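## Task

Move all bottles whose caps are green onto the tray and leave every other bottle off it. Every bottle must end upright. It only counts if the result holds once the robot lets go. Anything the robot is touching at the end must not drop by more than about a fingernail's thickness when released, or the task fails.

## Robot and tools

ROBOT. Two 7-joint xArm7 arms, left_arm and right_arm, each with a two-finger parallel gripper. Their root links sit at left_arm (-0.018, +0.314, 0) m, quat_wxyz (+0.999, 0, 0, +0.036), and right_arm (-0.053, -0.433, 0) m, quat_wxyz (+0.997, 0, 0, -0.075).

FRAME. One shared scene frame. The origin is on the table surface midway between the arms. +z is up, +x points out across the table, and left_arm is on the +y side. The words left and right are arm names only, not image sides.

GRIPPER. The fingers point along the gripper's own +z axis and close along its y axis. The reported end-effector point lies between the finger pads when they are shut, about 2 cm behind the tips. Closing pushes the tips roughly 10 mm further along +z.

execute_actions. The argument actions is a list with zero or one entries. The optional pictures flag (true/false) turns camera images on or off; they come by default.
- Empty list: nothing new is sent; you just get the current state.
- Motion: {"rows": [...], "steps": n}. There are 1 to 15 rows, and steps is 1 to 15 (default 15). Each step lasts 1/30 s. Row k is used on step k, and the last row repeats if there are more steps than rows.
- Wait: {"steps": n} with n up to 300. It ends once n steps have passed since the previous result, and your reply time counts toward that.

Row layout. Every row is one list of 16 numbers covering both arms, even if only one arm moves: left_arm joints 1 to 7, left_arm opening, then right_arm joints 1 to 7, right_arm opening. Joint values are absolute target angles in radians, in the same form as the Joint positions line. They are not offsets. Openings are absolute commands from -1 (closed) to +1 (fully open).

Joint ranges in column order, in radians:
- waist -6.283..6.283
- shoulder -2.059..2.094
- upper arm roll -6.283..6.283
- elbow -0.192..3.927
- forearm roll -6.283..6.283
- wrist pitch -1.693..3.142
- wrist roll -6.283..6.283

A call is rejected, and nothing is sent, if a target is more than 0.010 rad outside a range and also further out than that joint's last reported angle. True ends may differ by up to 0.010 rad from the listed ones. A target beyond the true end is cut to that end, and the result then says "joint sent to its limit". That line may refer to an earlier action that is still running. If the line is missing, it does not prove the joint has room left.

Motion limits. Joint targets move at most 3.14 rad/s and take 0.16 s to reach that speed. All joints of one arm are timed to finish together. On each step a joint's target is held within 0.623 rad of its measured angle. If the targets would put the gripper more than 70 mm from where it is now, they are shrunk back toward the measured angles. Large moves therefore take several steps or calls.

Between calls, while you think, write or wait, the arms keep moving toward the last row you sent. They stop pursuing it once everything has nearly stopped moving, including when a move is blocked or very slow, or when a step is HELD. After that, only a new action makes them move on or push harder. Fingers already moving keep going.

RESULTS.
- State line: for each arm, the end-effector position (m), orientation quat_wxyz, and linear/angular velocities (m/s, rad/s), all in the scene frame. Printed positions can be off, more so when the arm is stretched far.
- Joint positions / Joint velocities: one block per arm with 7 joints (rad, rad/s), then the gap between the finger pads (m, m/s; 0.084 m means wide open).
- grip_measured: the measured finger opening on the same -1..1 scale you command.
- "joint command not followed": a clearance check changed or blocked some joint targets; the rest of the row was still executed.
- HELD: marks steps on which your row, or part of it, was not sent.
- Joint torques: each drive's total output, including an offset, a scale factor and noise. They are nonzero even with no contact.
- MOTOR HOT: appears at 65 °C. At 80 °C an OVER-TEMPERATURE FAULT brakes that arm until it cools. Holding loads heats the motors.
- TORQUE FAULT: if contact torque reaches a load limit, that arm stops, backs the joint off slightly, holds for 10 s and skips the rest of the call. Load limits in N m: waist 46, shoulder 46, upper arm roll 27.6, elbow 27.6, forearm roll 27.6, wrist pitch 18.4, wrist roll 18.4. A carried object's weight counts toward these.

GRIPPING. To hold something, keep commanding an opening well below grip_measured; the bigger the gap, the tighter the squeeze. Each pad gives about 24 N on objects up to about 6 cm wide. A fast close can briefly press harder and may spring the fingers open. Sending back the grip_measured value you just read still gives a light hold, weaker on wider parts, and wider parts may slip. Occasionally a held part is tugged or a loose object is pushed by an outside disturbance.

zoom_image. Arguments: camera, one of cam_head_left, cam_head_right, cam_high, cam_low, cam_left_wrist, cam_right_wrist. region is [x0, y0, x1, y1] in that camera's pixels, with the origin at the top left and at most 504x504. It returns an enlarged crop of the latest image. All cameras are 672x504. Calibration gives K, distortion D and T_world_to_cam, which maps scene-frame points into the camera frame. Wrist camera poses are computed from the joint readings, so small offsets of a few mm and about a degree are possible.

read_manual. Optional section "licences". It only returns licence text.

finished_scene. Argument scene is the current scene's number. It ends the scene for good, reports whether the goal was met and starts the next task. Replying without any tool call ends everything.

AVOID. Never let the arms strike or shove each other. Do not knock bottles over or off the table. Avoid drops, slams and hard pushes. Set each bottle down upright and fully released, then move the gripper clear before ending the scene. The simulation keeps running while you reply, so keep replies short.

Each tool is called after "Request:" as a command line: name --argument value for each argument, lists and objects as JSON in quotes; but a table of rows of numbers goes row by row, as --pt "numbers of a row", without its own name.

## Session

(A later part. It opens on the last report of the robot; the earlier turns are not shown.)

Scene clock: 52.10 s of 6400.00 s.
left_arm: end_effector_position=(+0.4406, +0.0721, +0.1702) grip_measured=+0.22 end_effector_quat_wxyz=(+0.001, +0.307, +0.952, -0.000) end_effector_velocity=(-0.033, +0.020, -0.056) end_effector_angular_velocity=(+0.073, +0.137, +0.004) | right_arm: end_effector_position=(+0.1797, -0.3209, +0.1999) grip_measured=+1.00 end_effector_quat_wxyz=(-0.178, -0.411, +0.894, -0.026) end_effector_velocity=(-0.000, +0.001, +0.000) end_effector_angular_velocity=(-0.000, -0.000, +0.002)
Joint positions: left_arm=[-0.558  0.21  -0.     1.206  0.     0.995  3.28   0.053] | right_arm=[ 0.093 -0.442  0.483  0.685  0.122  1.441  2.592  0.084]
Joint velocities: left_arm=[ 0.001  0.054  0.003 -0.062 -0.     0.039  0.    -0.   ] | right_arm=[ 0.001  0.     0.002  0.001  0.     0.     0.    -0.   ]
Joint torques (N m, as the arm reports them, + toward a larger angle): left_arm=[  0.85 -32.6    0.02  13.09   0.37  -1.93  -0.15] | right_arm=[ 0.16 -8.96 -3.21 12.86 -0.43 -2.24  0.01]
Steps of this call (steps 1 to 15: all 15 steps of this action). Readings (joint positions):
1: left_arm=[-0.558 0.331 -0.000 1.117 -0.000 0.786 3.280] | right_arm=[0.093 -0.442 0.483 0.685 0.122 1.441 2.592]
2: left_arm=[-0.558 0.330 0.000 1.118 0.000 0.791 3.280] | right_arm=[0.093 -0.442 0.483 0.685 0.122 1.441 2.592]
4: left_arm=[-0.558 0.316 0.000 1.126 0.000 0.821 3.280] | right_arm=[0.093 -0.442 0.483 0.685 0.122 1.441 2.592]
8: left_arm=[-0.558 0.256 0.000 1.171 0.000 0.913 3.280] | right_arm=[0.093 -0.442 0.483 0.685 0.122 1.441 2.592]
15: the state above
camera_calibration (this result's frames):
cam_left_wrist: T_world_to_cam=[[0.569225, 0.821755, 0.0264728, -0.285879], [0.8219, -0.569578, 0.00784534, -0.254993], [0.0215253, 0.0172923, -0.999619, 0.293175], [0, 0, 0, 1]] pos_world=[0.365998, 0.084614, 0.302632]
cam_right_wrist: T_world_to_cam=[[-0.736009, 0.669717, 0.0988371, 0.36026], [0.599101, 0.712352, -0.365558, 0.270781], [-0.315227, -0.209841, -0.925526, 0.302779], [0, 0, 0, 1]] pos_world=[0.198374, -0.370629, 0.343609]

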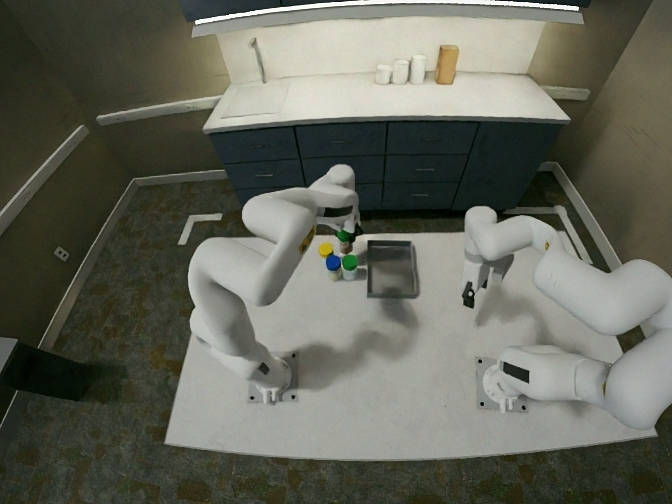

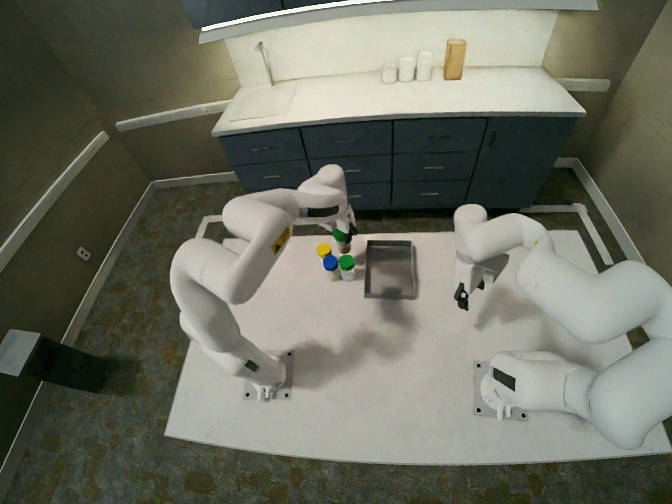

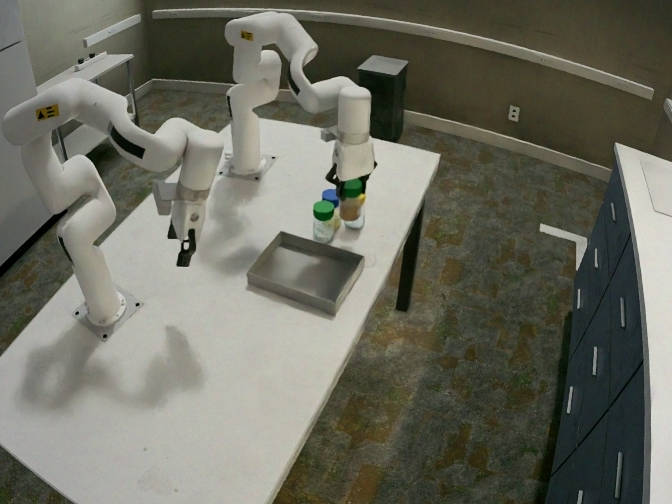

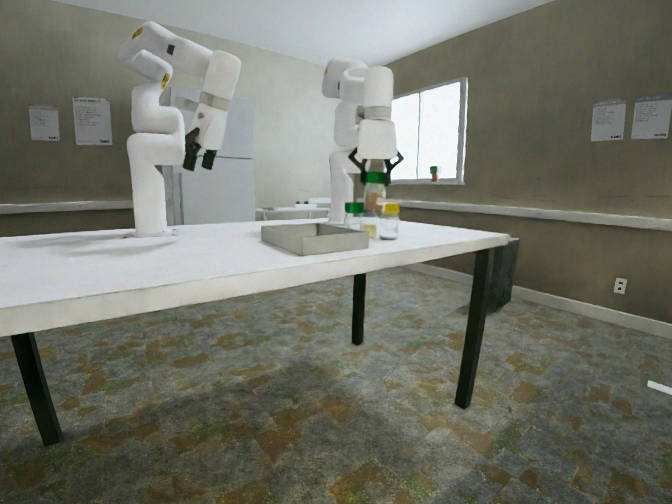

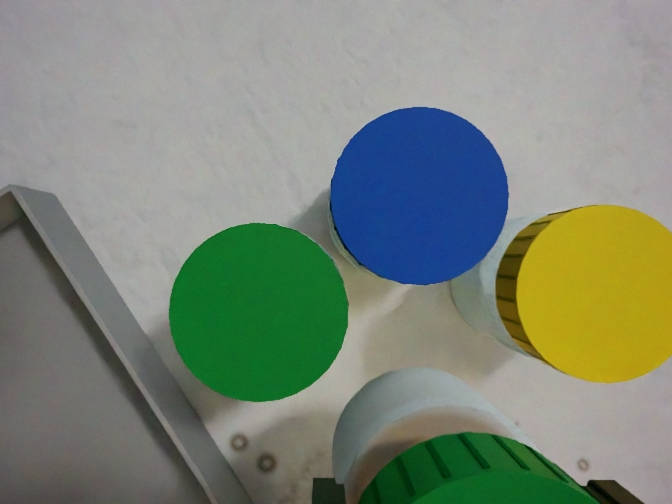

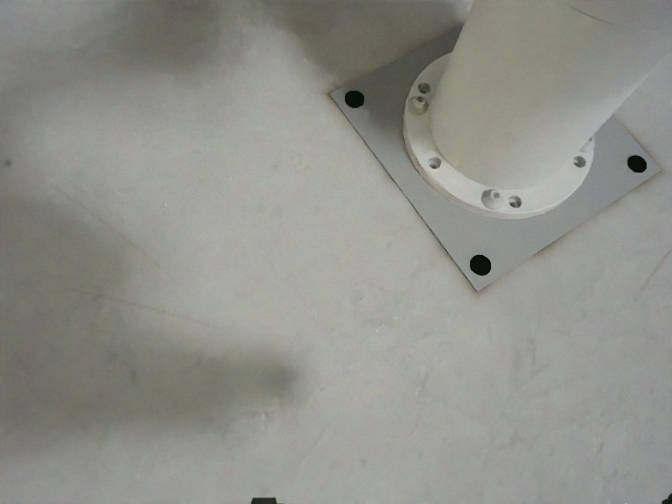

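Request:
execute_actions --actions '[{"rows":[[-0.565,0.22,0,1.22,0,1.0,3.28,-0.3,0.093,-0.442,0.483,0.685,0.122,1.441,2.592,1],[-0.581,0.243,0,1.254,0,1.011,3.28,-0.3,0.093,-0.442,0.483,0.685,0.122,1.441,2.592,1],[-0.604,0.276,0,1.302,0,1.026,3.28,-0.3,0.093,-0.442,0.483,0.685,0.122,1.441,2.592,1],[-0.628,0.309,0,1.35,0,1.041,3.28,-0.3,0.093,-0.442,0.483,0.685,0.122,1.441,2.592,1],[-0.651,0.342,0,1.398,0,1.056,3.28,-0.3,0.093,-0.442,0.483,0.685,0.122,1.441,2.592,1],[-0.674,0.375,0,1.447,0,1.072,3.28,-0.3,0.093,-0.442,0.483,0.685,0.122,1.441,2.592,1],[-0.697,0.407,0,1.495,0,1.088,3.28,-0.3,0.093,-0.442,0.483,0.685,0.122,1.441,2.592,1],[-0.72,0.44,0,1.543,0,1.103,3.28,-0.3,0.093,-0.442,0.483,0.685,0.122,1.441,2.592,1],[-0.744,0.473,0,1.591,0,1.118,3.28,-0.3,0.093,-0.442,0.483,0.685,0.122,1.441,2.592,1],[-0.767,0.506,0,1.639,0,1.133,3.28,-0.3,0.093,-0.442,0.483,0.685,0.122,1.441,2.592,1],[-0.783,0.529,0,1.673,0,1.144,3.28,-0.3,0.093,-0.442,0.483,0.685,0.122,1.441,2.592,1],[-0.79,0.539,0,1.687,0,1.148,3.28,-0.3,0.093,-0.442,0.483,0.685,0.122,1.441,2.592,1]]}]' --pictures false

Request:
execute_actions --actions '[{"rows":[[-0.79,0.539,0,1.687,0,1.148,3.28,-0.3,0.093,-0.442,0.483,0.685,0.122,1.441,2.592,1],[-0.79,0.543,0,1.682,0,1.139,3.28,-0.3,0.093,-0.442,0.483,0.685,0.122,1.441,2.592,1],[-0.79,0.549,0,1.674,0,1.125,3.28,-0.3,0.093,-0.442,0.483,0.685,0.122,1.441,2.592,1],[-0.79,0.557,0,1.664,0,1.107,3.28,-0.3,0.093,-0.442,0.483,0.685,0.122,1.441,2.592,1],[-0.79,0.565,0,1.654,0,1.089,3.28,-0.3,0.093,-0.442,0.483,0.685,0.122,1.441,2.592,1],[-0.79,0.573,0,1.644,0,1.071,3.28,-0.3,0.093,-0.442,0.483,0.685,0.122,1.441,2.592,1],[-0.79,0.581,0,1.634,0,1.053,3.28,-0.3,0.093,-0.442,0.483,0.685,0.122,1.441,2.592,1],[-0.79,0.589,0,1.624,0,1.035,3.28,-0.3,0.093,-0.442,0.483,0.685,0.122,1.441,2.592,1],[-0.79,0.597,0,1.615,0,1.018,3.28,-0.3,0.093,-0.442,0.483,0.685,0.122,1.441,2.592,1],[-0.79,0.603,0,1.608,0,1.005,3.28,-0.3,0.093,-0.442,0.483,0.685,0.122,1.441,2.592,1],[-0.79,0.608,0,1.602,0,0.994,3.28,-0.3,0.093,-0.442,0.483,0.685,0.122,1.441,2.592,1],[-0.79,0.611,0,1.599,0,0.988,3.28,-0.3,0.093,-0.442,0.483,0.685,0.122,1.441,2.592,1],[-0.79,0.613,0,1.597,0,0.984,3.28,-0.3,0.093,-0.442,0.483,0.685,0.122,1.441,2.592,1]]}]' --pictures false

Request:
execute_actions --actions '[{"steps":12}]'

Scene clock: 71.30 s of 6400.00 s.
left_arm: end_effector_position=(+0.4425, -0.0901, +0.1690) grip_measured=+0.22 end_effector_quat_wxyz=(-0.001, +0.416, +0.909, -0.002) end_effector_velocity=(-0.079, -0.172, -0.033) end_effector_angular_velocity=(+0.007, +0.070, -0.285) | right_arm: end_effector_position=(+0.1797, -0.3209, +0.1999) grip_measured=+1.00 end_effector_quat_wxyz=(-0.178, -0.411, +0.894, -0.026) end_effector_velocity=(-0.001, -0.001, -0.000) end_effector_angular_velocity=(-0.001, +0.003, -0.001)
Joint positions: left_arm=[-0.787  0.529 -0.007  1.669 -0.001  1.141  3.28   0.053] | right_arm=[ 0.093 -0.442  0.483  0.685  0.122  1.441  2.592  0.084]
Joint velocities: left_arm=[-0.235  0.278 -0.063  0.352 -0.008  0.132 -0.    -0.   ] | right_arm=[-0.    -0.    -0.001 -0.001 -0.     0.002 -0.    -0.   ]
Joint torques (N m, as the arm reports them, + toward a larger angle): left_arm=[ 14.12 -50.76   8.09  11.38   1.23  -1.52  -0.17] | right_arm=[ 1.21 -9.1  -2.59 12.73 -0.01 -1.98  0.2 ]
Steps of this call (steps 1 to 15: the robot went on to your last target; steps 16 to 90: nothing new was sent; then 15.70 s passed at rest; steps 91 to 105: all 15 steps of this action). Readings (joint positions):
91: left_arm=[-0.558 0.210 0.000 1.206 0.000 0.996 3.280] | right_arm=[0.093 -0.442 0.483 0.685 0.122 1.441 2.592]
92: left_arm=[-0.560 0.212 0.001 1.210 0.000 0.998 3.280] | right_arm=[0.093 -0.442 0.483 0.685 0.122 1.441 2.592]
94: left_arm=[-0.573 0.234 0.003 1.242 0.000 1.008 3.280] | right_arm=[0.093 -0.442 0.483 0.685 0.122 1.441 2.592]
98: left_arm=[-0.647 0.337 0.001 1.393 0.000 1.054 3.280] | right_arm=[0.093 -0.442 0.483 0.685 0.122 1.441 2.592]
105: the state above

Scene clock: 71.80 s of 6400.00 s.
left_arm: end_effector_position=(+0.4448, -0.0896, +0.0990) grip_measured=+0.22 end_effector_quat_wxyz=(-0.003, +0.415, +0.910, +0.001) end_effector_velocity=(+0.006, +0.003, -0.039) end_effector_angular_velocity=(-0.007, -0.016, +0.009) | right_arm: end_effector_position=(+0.1797, -0.3209, +0.1999) grip_measured=+1.00 end_effector_quat_wxyz=(-0.178, -0.411, +0.894, -0.026) end_effector_velocity=(-0.000, +0.000, +0.000) end_effector_angular_velocity=(-0.000, -0.000, +0.001)
Joint positions: left_arm=[-0.79   0.613 -0.     1.597 -0.     0.99   3.28   0.053] | right_arm=[ 0.093 -0.442  0.483  0.685  0.122  1.441  2.592  0.084]
Joint velocities: left_arm=[ 0.003  0.046  0.007 -0.046  0.001 -0.109 -0.     0.   ] | right_arm=[ 0.001 -0.     0.001  0.     0.     0.    -0.    -0.   ]
Joint torques (N m, as the arm reports them, + toward a larger angle): left_arm=[  0.87 -48.43  -0.14  14.63   0.14  -2.26  -0.31] | right_arm=[ 0.9  -9.27 -2.94 12.42 -0.42 -2.03 -0.38]
Steps of this call (steps 1 to 15: all 15 steps of this action). Readings (joint positions):
1: left_arm=[-0.792 0.536 -0.008 1.677 -0.001 1.144 3.280] | right_arm=[0.093 -0.442 0.483 0.685 0.122 1.441 2.592]
2: left_arm=[-0.793 0.538 -0.006 1.680 -0.001 1.146 3.280] | right_arm=[0.093 -0.442 0.483 0.685 0.122 1.441 2.592]
4: left_arm=[-0.790 0.541 -0.000 1.680 0.000 1.137 3.280] | right_arm=[0.093 -0.442 0.483 0.685 0.122 1.441 2.592]
8: left_arm=[-0.787 0.566 0.003 1.650 0.000 1.081 3.280] | right_arm=[0.093 -0.442 0.483 0.685 0.122 1.441 2.592]
15: the state above

Scene clock: 72.20 s of 6400.00 s.
left_arm: end_effector_position=(+0.4461, -0.0908, +0.1000) grip_measured=+0.22 end_effector_quat_wxyz=(+0.000, +0.415, +0.910, -0.000) end_effector_velocity=(-0.001, +0.001, -0.002) end_effector_angular_velocity=(+0.003, +0.003, +0.000) | right_arm: end_effector_position=(+0.1797, -0.3209, +0.1999) grip_measured=+1.00 end_effector_quat_wxyz=(-0.178, -0.411, +0.894, -0.026) end_effector_velocity=(+0.000, +0.001, +0.000) end_effector_angular_velocity=(+0.000, -0.001, +0.001)
Joint positions: left_arm=[-0.79   0.613  0.     1.597  0.     0.984  3.28   0.053] | right_arm=[ 0.093 -0.442  0.483  0.685  0.122  1.441  2.592  0.084]
Joint velocities: left_arm=[-0.     0.003  0.001 -0.001 -0.    -0.    -0.     0.   ] | right_arm=[-0.     0.     0.001  0.002  0.    -0.    -0.    -0.   ]
Joint torques (N m, as the arm reports them, + toward a larger angle): left_arm=[  0.76 -42.18  -0.44  12.28   0.42  -1.84  -0.3 ] | right_arm=[ 0.53 -8.52 -2.84 12.59 -0.33 -2.09 -0.16]
Steps of this call (steps 1 to 12: the robot went on to your last target). Readings (joint positions):
1: left_arm=[-0.790 0.614 0.000 1.596 -0.000 0.988 3.280] | right_arm=[0.093 -0.442 0.483 0.685 0.122 1.441 2.592]
2: left_arm=[-0.790 0.614 0.000 1.597 0.000 0.986 3.280] | right_arm=[0.093 -0.442 0.483 0.685 0.122 1.441 2.592]
4: left_arm=[-0.790 0.612 0.000 1.598 0.000 0.984 3.280] | right_arm=[0.093 -0.442 0.483 0.685 0.122 1.441 2.592]
8: left_arm=[-0.790 0.612 -0.000 1.598 0.000 0.984 3.280] | right_arm=[0.093 -0.442 0.483 0.685 0.122 1.441 2.592]
12: the state above
camera_calibration (this result's frames):
cam_left_wrist: T_world_to_cam=[[0.742896, 0.668889, 0.0263178, -0.244622], [0.668979, -0.743253, 0.00650393, -0.299154], [0.0239111, 0.0127743, -0.999632, 0.224282], [0, 0, 0, 1]] pos_world=[0.376494, -0.0615873, 0.232583]
cam_right_wrist: T_world_to_cam=[[-0.736009, 0.669718, 0.0988375, 0.36026], [0.599101, 0.712352, -0.365558, 0.270781], [-0.315228, -0.20984, -0.925526, 0.302779], [0, 0, 0, 1]] pos_world=[0.198374, -0.370629, 0.343609]

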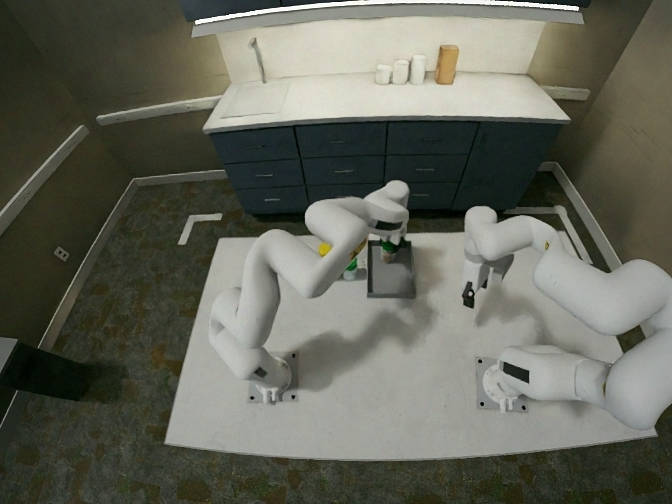

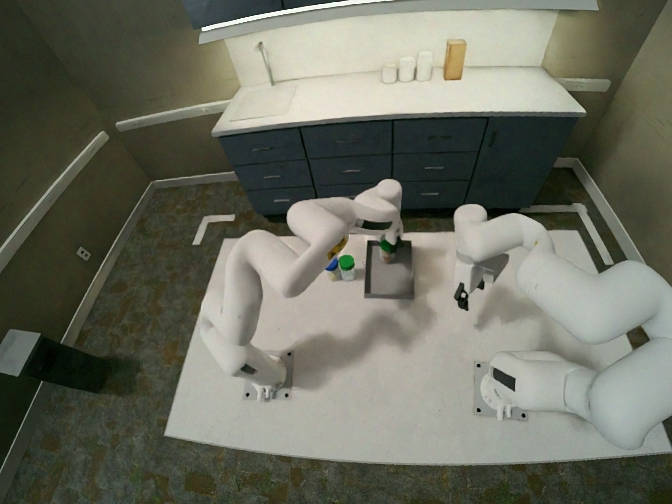

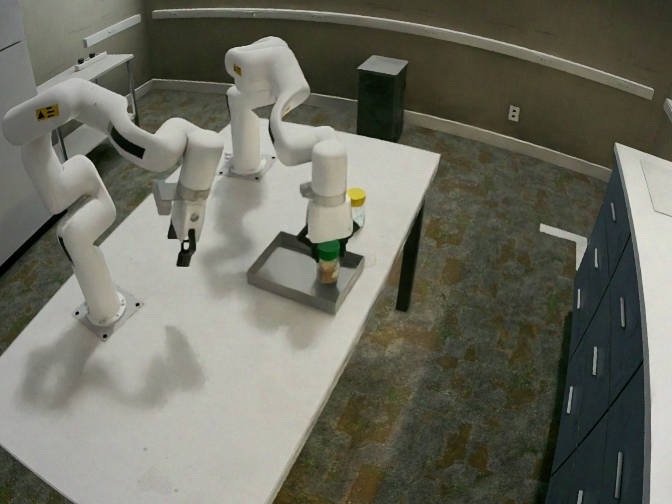

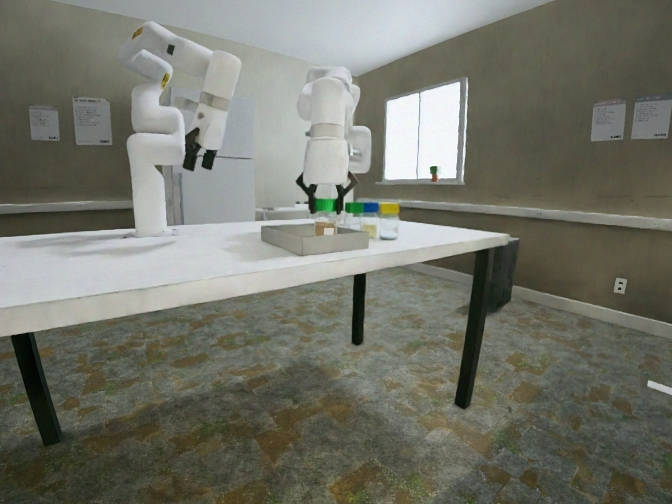

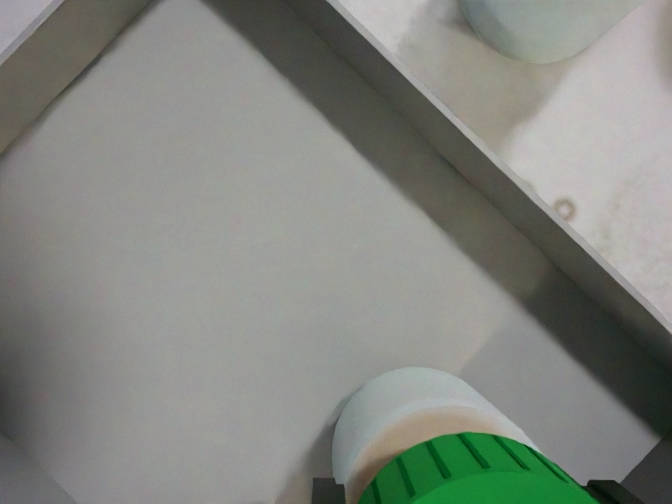

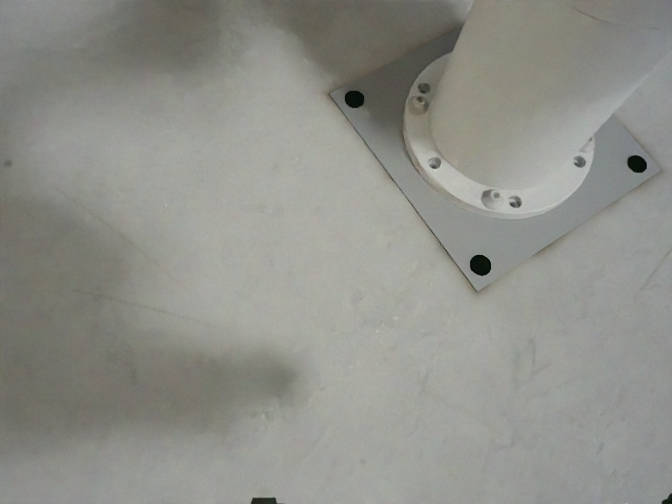

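Request:
execute_actions --actions '[{"rows":[[-0.79,0.616,0,1.595,0,0.979,3.28,-0.3,0.093,-0.442,0.483,0.685,0.122,1.441,2.592,1],[-0.79,0.619,0,1.593,0,0.974,3.28,-0.3,0.093,-0.442,0.483,0.685,0.122,1.441,2.592,1],[-0.79,0.622,0,1.591,0,0.969,3.28,-0.3,0.093,-0.442,0.483,0.685,0.122,1.441,2.592,1]],"steps":12}]' --pictures false

Request:
execute_actions --actions '[{"rows":[[-0.79,0.622,0,1.591,0,0.969,3.28,1,0.093,-0.442,0.483,0.685,0.122,1.441,2.592,1]],"steps":12}]' --pictures false

Request:
execute_actions --actions '[{"rows":[[-0.79,0.539,0,1.687,0,1.148,3.28,1,0.093,-0.442,0.483,0.685,0.122,1.441,2.592,1]],"steps":10}]' --pictures false

Request:
execute_actions --actions '[{"rows":[[-0.655,0.043,0,0.994,0,0.951,4.13,1,0.093,-0.442,0.483,0.685,0.122,1.441,2.592,1]]}]' --pictures false

Request:
execute_actions --actions '[{"steps":15}]'

Scene clock: 83.23 s of 6400.00 s.
left_arm: end_effector_position=(+0.4462, -0.0909, +0.0934) grip_measured=+0.22 end_effector_quat_wxyz=(+0.000, +0.415, +0.910, -0.000) end_effector_velocity=(+0.002, -0.003, +0.006) end_effector_angular_velocity=(-0.008, -0.010, -0.002) | right_arm: end_effector_position=(+0.1797, -0.3209, +0.1999) grip_measured=+1.00 end_effector_quat_wxyz=(-0.178, -0.411, +0.894, -0.026) end_effector_velocity=(+0.001, +0.000, +0.000) end_effector_angular_velocity=(+0.001, -0.002, -0.001)
Joint positions: left_arm=[-0.79   0.622 -0.     1.591  0.     0.969  3.28   0.053] | right_arm=[ 0.093 -0.442  0.483  0.685  0.122  1.441  2.592  0.084]
Joint velocities: left_arm=[-0.    -0.007 -0.001  0.004  0.002 -0.002 -0.    -0.   ] | right_arm=[-0.001 -0.    -0.     0.001  0.    -0.001  0.     0.   ]
Joint torques (N m, as the arm reports them, + toward a larger angle): left_arm=[  0.95 -41.4   -0.2   11.74   0.16  -1.73  -0.34] | right_arm=[ 1.09 -8.45 -2.87 12.68 -0.77 -2.14  0.03]
Steps of this call (steps 1 to 15: the robot went on to your last target; steps 16 to 90: nothing new was sent; then 7.63 s passed at rest; steps 91 to 102: all 12 steps of this action). Readings (joint positions):
91: left_arm=[-0.790 0.613 -0.000 1.597 -0.000 0.984 3.280] | right_arm=[0.093 -0.442 0.483 0.685 0.122 1.441 2.592]
92: left_arm=[-0.790 0.614 -0.000 1.597 0.000 0.982 3.280] | right_arm=[0.093 -0.442 0.483 0.685 0.122 1.441 2.592]
94: left_arm=[-0.790 0.617 -0.000 1.594 0.000 0.975 3.280] | right_arm=[0.093 -0.442 0.483 0.685 0.122 1.441 2.592]
98: left_arm=[-0.790 0.623 0.000 1.590 -0.000 0.970 3.280] | right_arm=[0.093 -0.442 0.483 0.685 0.122 1.441 2.592]
102: the state above

Scene clock: 83.63 s of 6400.00 s.
left_arm: end_effector_position=(+0.4461, -0.0908, +0.0932) grip_measured=+1.00 end_effector_quat_wxyz=(+0.000, +0.415, +0.910, -0.000) end_effector_velocity=(-0.001, +0.000, -0.002) end_effector_angular_velocity=(+0.003, +0.003, -0.001) | right_arm: end_effector_position=(+0.1797, -0.3209, +0.1999) grip_measured=+1.00 end_effector_quat_wxyz=(-0.178, -0.411, +0.894, -0.026) end_effector_velocity=(+0.000, -0.000, -0.000) end_effector_angular_velocity=(+0.000, +0.000, -0.000)
Joint positions: left_arm=[-0.79   0.622  0.     1.591  0.     0.969  3.28   0.084] | right_arm=[ 0.093 -0.442  0.483  0.685  0.122  1.441  2.592  0.084]
Joint velocities: left_arm=[-0.     0.002 -0.001 -0.002  0.001  0.    -0.     0.   ] | right_arm=[-0.001  0.     0.    -0.     0.    -0.    -0.    -0.   ]
Joint torques (N m, as the arm reports them, + toward a larger angle): left_arm=[  0.94 -40.07  -0.49  11.5    0.22  -1.63  -0.33] | right_arm=[ 0.69 -8.86 -2.46 12.72 -0.14 -2.09 -0.23]
Steps of this call (steps 1 to 12: all 12 steps of this action). Readings (joint positions):
1: left_arm=[-0.790 0.622 -0.000 1.591 -0.000 0.969 3.280] | right_arm=[0.093 -0.442 0.483 0.685 0.122 1.441 2.592]
2: left_arm=[-0.790 0.621 -0.000 1.592 -0.000 0.969 3.280] | right_arm=[0.093 -0.442 0.483 0.685 0.122 1.441 2.592]
4: left_arm=[-0.790 0.621 -0.000 1.592 -0.000 0.969 3.280] | right_arm=[0.093 -0.442 0.483 0.685 0.122 1.441 2.592]
8: left_arm=[-0.790 0.621 0.000 1.592 0.000 0.969 3.280] | right_arm=[0.093 -0.442 0.483 0.685 0.122 1.441 2.592]
12: the state above

Scene clock: 83.97 s of 6400.00 s.
left_arm: end_effector_position=(+0.4490, -0.0936, +0.1784) grip_measured=+1.00 end_effector_quat_wxyz=(+0.009, +0.415, +0.910, -0.003) end_effector_velocity=(-0.048, +0.040, -0.110) end_effector_angular_velocity=(+0.185, +0.214, -0.001) | right_arm: end_effector_position=(+0.1797, -0.3209, +0.1999) grip_measured=+1.00 end_effector_quat_wxyz=(-0.178, -0.411, +0.894, -0.026) end_effector_velocity=(-0.000, +0.000, -0.001) end_effector_angular_velocity=(-0.001, -0.000, +0.002)
Joint positions: left_arm=[-0.79   0.531 -0.     1.694  0.     1.143  3.28   0.084] | right_arm=[ 0.093 -0.442  0.483  0.685  0.122  1.441  2.592  0.084]
Joint velocities: left_arm=[-0.002  0.094 -0.    -0.105 -0.001  0.084 -0.    -0.   ] | right_arm=[-0.     0.     0.002 -0.001 -0.    -0.002 -0.    -0.   ]
Joint torques (N m, as the arm reports them, + toward a larger angle): left_arm=[  0.98 -30.44   0.02   9.71   0.31  -1.45  -0.29] | right_arm=[ 0.46 -8.85 -2.9  12.46 -0.41 -1.81  0.23]
Steps of this call (steps 1 to 10: all 10 steps of this action). Readings (joint positions):
1: left_arm=[-0.790 0.622 0.000 1.591 0.000 0.969 3.280] | right_arm=[0.093 -0.442 0.483 0.685 0.122 1.441 2.592]
2: left_arm=[-0.790 0.620 0.000 1.593 -0.000 0.976 3.280] | right_arm=[0.093 -0.442 0.483 0.685 0.122 1.441 2.592]
4: left_arm=[-0.790 0.602 0.000 1.617 -0.000 1.034 3.280] | right_arm=[0.093 -0.442 0.483 0.685 0.122 1.441 2.592]
8: left_arm=[-0.790 0.533 -0.000 1.693 0.000 1.134 3.280] | right_arm=[0.093 -0.442 0.483 0.685 0.122 1.441 2.592]
10: the state above

Scene clock: 84.47 s of 6400.00 s.
left_arm: end_effector_position=(+0.3760, +0.0517, +0.1721) grip_measured=+1.00 end_effector_quat_wxyz=(-0.000, +0.690, +0.724, +0.000) end_effector_velocity=(-0.116, +0.172, -0.036) end_effector_angular_velocity=(+0.017, +0.025, -0.864) | right_arm: end_effector_position=(+0.1797, -0.3209, +0.1999) grip_measured=+1.00 end_effector_quat_wxyz=(-0.178, -0.411, +0.894, -0.026) end_effector_velocity=(-0.000, -0.000, -0.000) end_effector_angular_velocity=(+0.001, +0.001, -0.000)
Joint positions: left_arm=[-0.661  0.067  0.001  1.029  0.     0.962  4.077  0.084] | right_arm=[ 0.093 -0.442  0.483  0.685  0.122  1.441  2.592  0.084]
Joint velocities: left_arm=[ 0.151 -0.536  0.016 -0.76  -0.    -0.194  1.03  -0.   ] | right_arm=[ 0.001  0.    -0.001 -0.001  0.    -0.    -0.     0.   ]
Joint torques (N m, as the arm reports them, + toward a larger angle): left_arm=[ -3.33 -14.49  -2.14  15.2    0.18  -2.09  -1.3 ] | right_arm=[ 1.39 -8.69 -2.31 12.75 -0.36 -2.11 -0.13]
Steps of this call (steps 1 to 15: all 15 steps of this action). Readings (joint positions):
1: left_arm=[-0.790 0.535 -0.000 1.689 0.000 1.145 3.280] | right_arm=[0.093 -0.442 0.483 0.685 0.122 1.441 2.592]
2: left_arm=[-0.789 0.535 -0.000 1.679 -0.000 1.144 3.287] | right_arm=[0.093 -0.442 0.483 0.685 0.122 1.441 2.592]
4: left_arm=[-0.779 0.496 -0.003 1.618 -0.000 1.123 3.346] | right_arm=[0.093 -0.442 0.483 0.685 0.122 1.441 2.592]
8: left_arm=[-0.727 0.309 0.002 1.380 0.000 1.054 3.600] | right_arm=[0.093 -0.442 0.483 0.685 0.122 1.441 2.592]
15: the state above

Scene clock: 84.97 s of 6400.00 s.
left_arm: end_effector_position=(+0.3704, +0.0581, +0.1700) grip_measured=+1.00 end_effector_quat_wxyz=(-0.000, +0.707, +0.707, -0.000) end_effector_velocity=(+0.000, +0.002, +0.001) end_effector_angular_velocity=(-0.001, -0.001, +0.002) | right_arm: end_effector_position=(+0.1797, -0.3209, +0.1999) grip_measured=+1.00 end_effector_quat_wxyz=(-0.178, -0.411, +0.894, -0.026) end_effector_velocity=(+0.000, -0.000, +0.000) end_effector_angular_velocity=(+0.000, -0.001, -0.001)
Joint positions: left_arm=[-0.655  0.044 -0.     0.994 -0.     0.951  4.13   0.084] | right_arm=[ 0.093 -0.442  0.483  0.685  0.122  1.441  2.592  0.084]
Joint velocities: left_arm=[ 0.003 -0.004  0.    -0.002  0.     0.001  0.001 -0.   ] | right_arm=[-0.     0.    -0.001  0.001 -0.001  0.001  0.     0.   ]
Joint torques (N m, as the arm reports them, + toward a larger angle): left_arm=[  0.92 -24.96  -0.1   11.34   0.16  -1.66  -0.29] | right_arm=[ 0.95 -8.52 -2.64 12.37 -0.95 -2.24 -0.05]
Steps of this call (steps 1 to 15: the robot went on to your last target). Readings (joint positions):
1: left_arm=[-0.657 0.054 0.001 1.010 0.000 0.958 4.102] | right_arm=[0.093 -0.442 0.483 0.685 0.122 1.441 2.592]
2: left_arm=[-0.656 0.048 0.001 1.002 0.000 0.955 4.115] | right_arm=[0.093 -0.442 0.483 0.685 0.122 1.441 2.592]
4: left_arm=[-0.656 0.045 -0.000 0.997 -0.000 0.952 4.125] | right_arm=[0.093 -0.442 0.483 0.685 0.122 1.441 2.592]
8: left_arm=[-0.656 0.045 -0.001 0.996 -0.000 0.951 4.129] | right_arm=[0.093 -0.442 0.483 0.685 0.122 1.441 2.592]
15: the state above
camera_calibration (this result's frames):
cam_left_wrist: T_world_to_cam=[[0.999498, 0.0178422, 0.0261976, -0.347054], [0.0176847, -0.999824, 0.00623017, 0.11788], [0.0263042, -0.00576374, -0.999637, 0.294363], [0, 0, 0, 1]] pos_world=[0.337052, 0.125748, 0.302614]
cam_right_wrist: T_world_to_cam=[[-0.736009, 0.669718, 0.0988375, 0.36026], [0.599101, 0.712352, -0.365558, 0.270781], [-0.315228, -0.20984, -0.925526, 0.302779], [0, 0, 0, 1]] pos_world=[0.198374, -0.370629, 0.343609]

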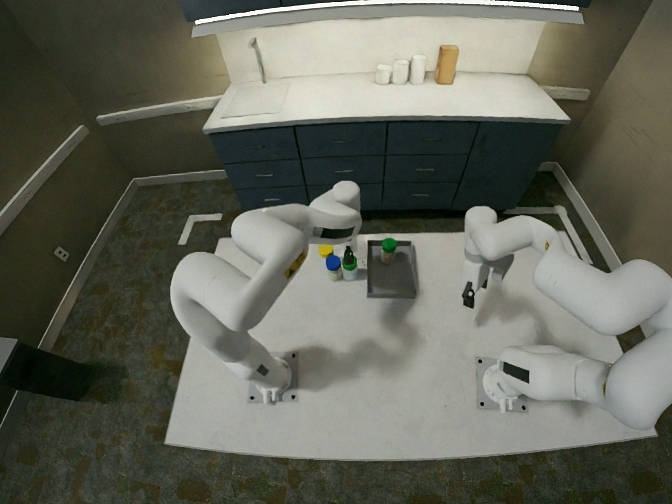

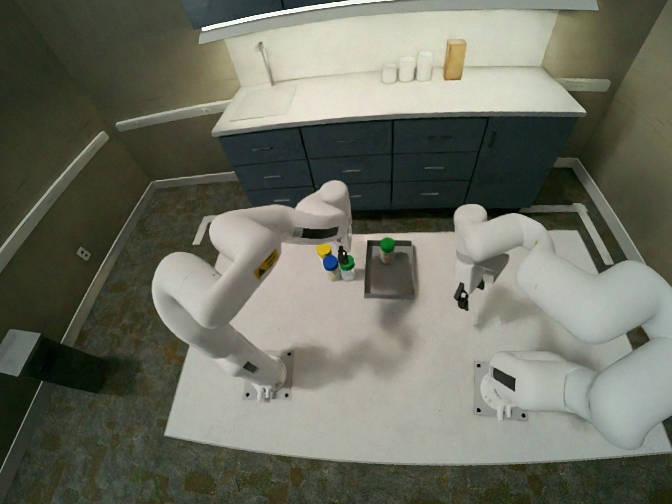

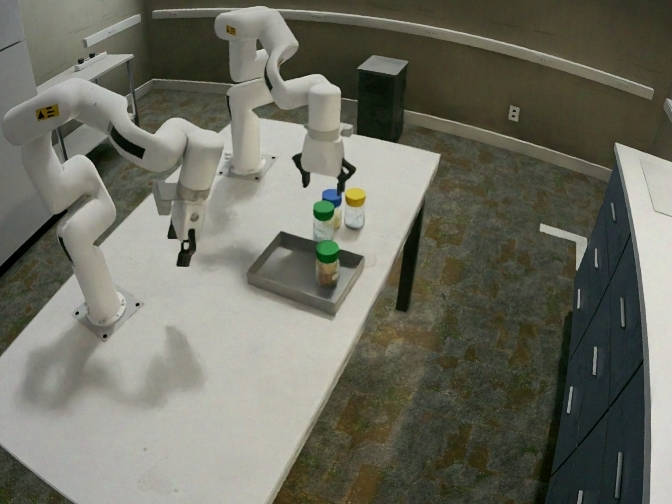

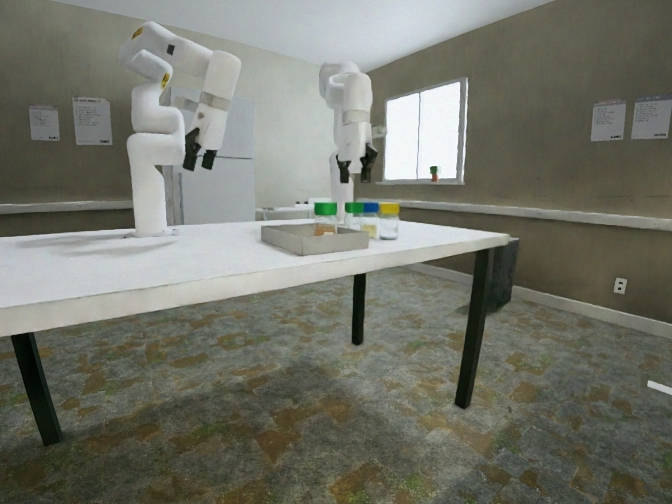

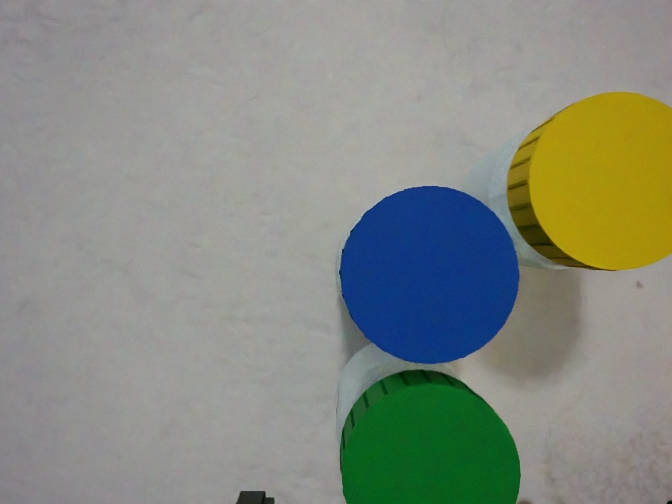

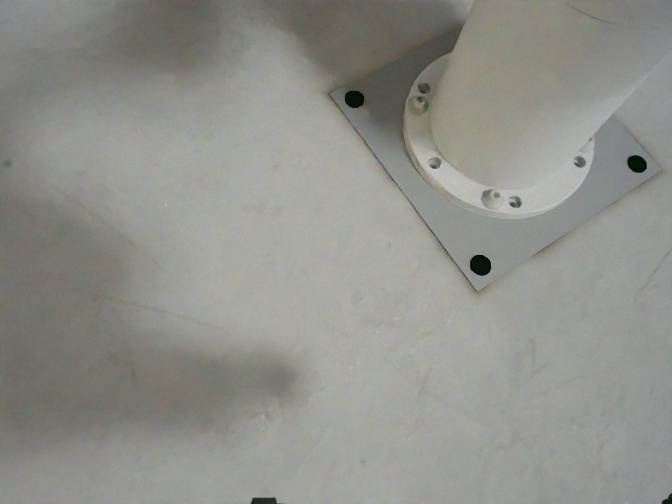

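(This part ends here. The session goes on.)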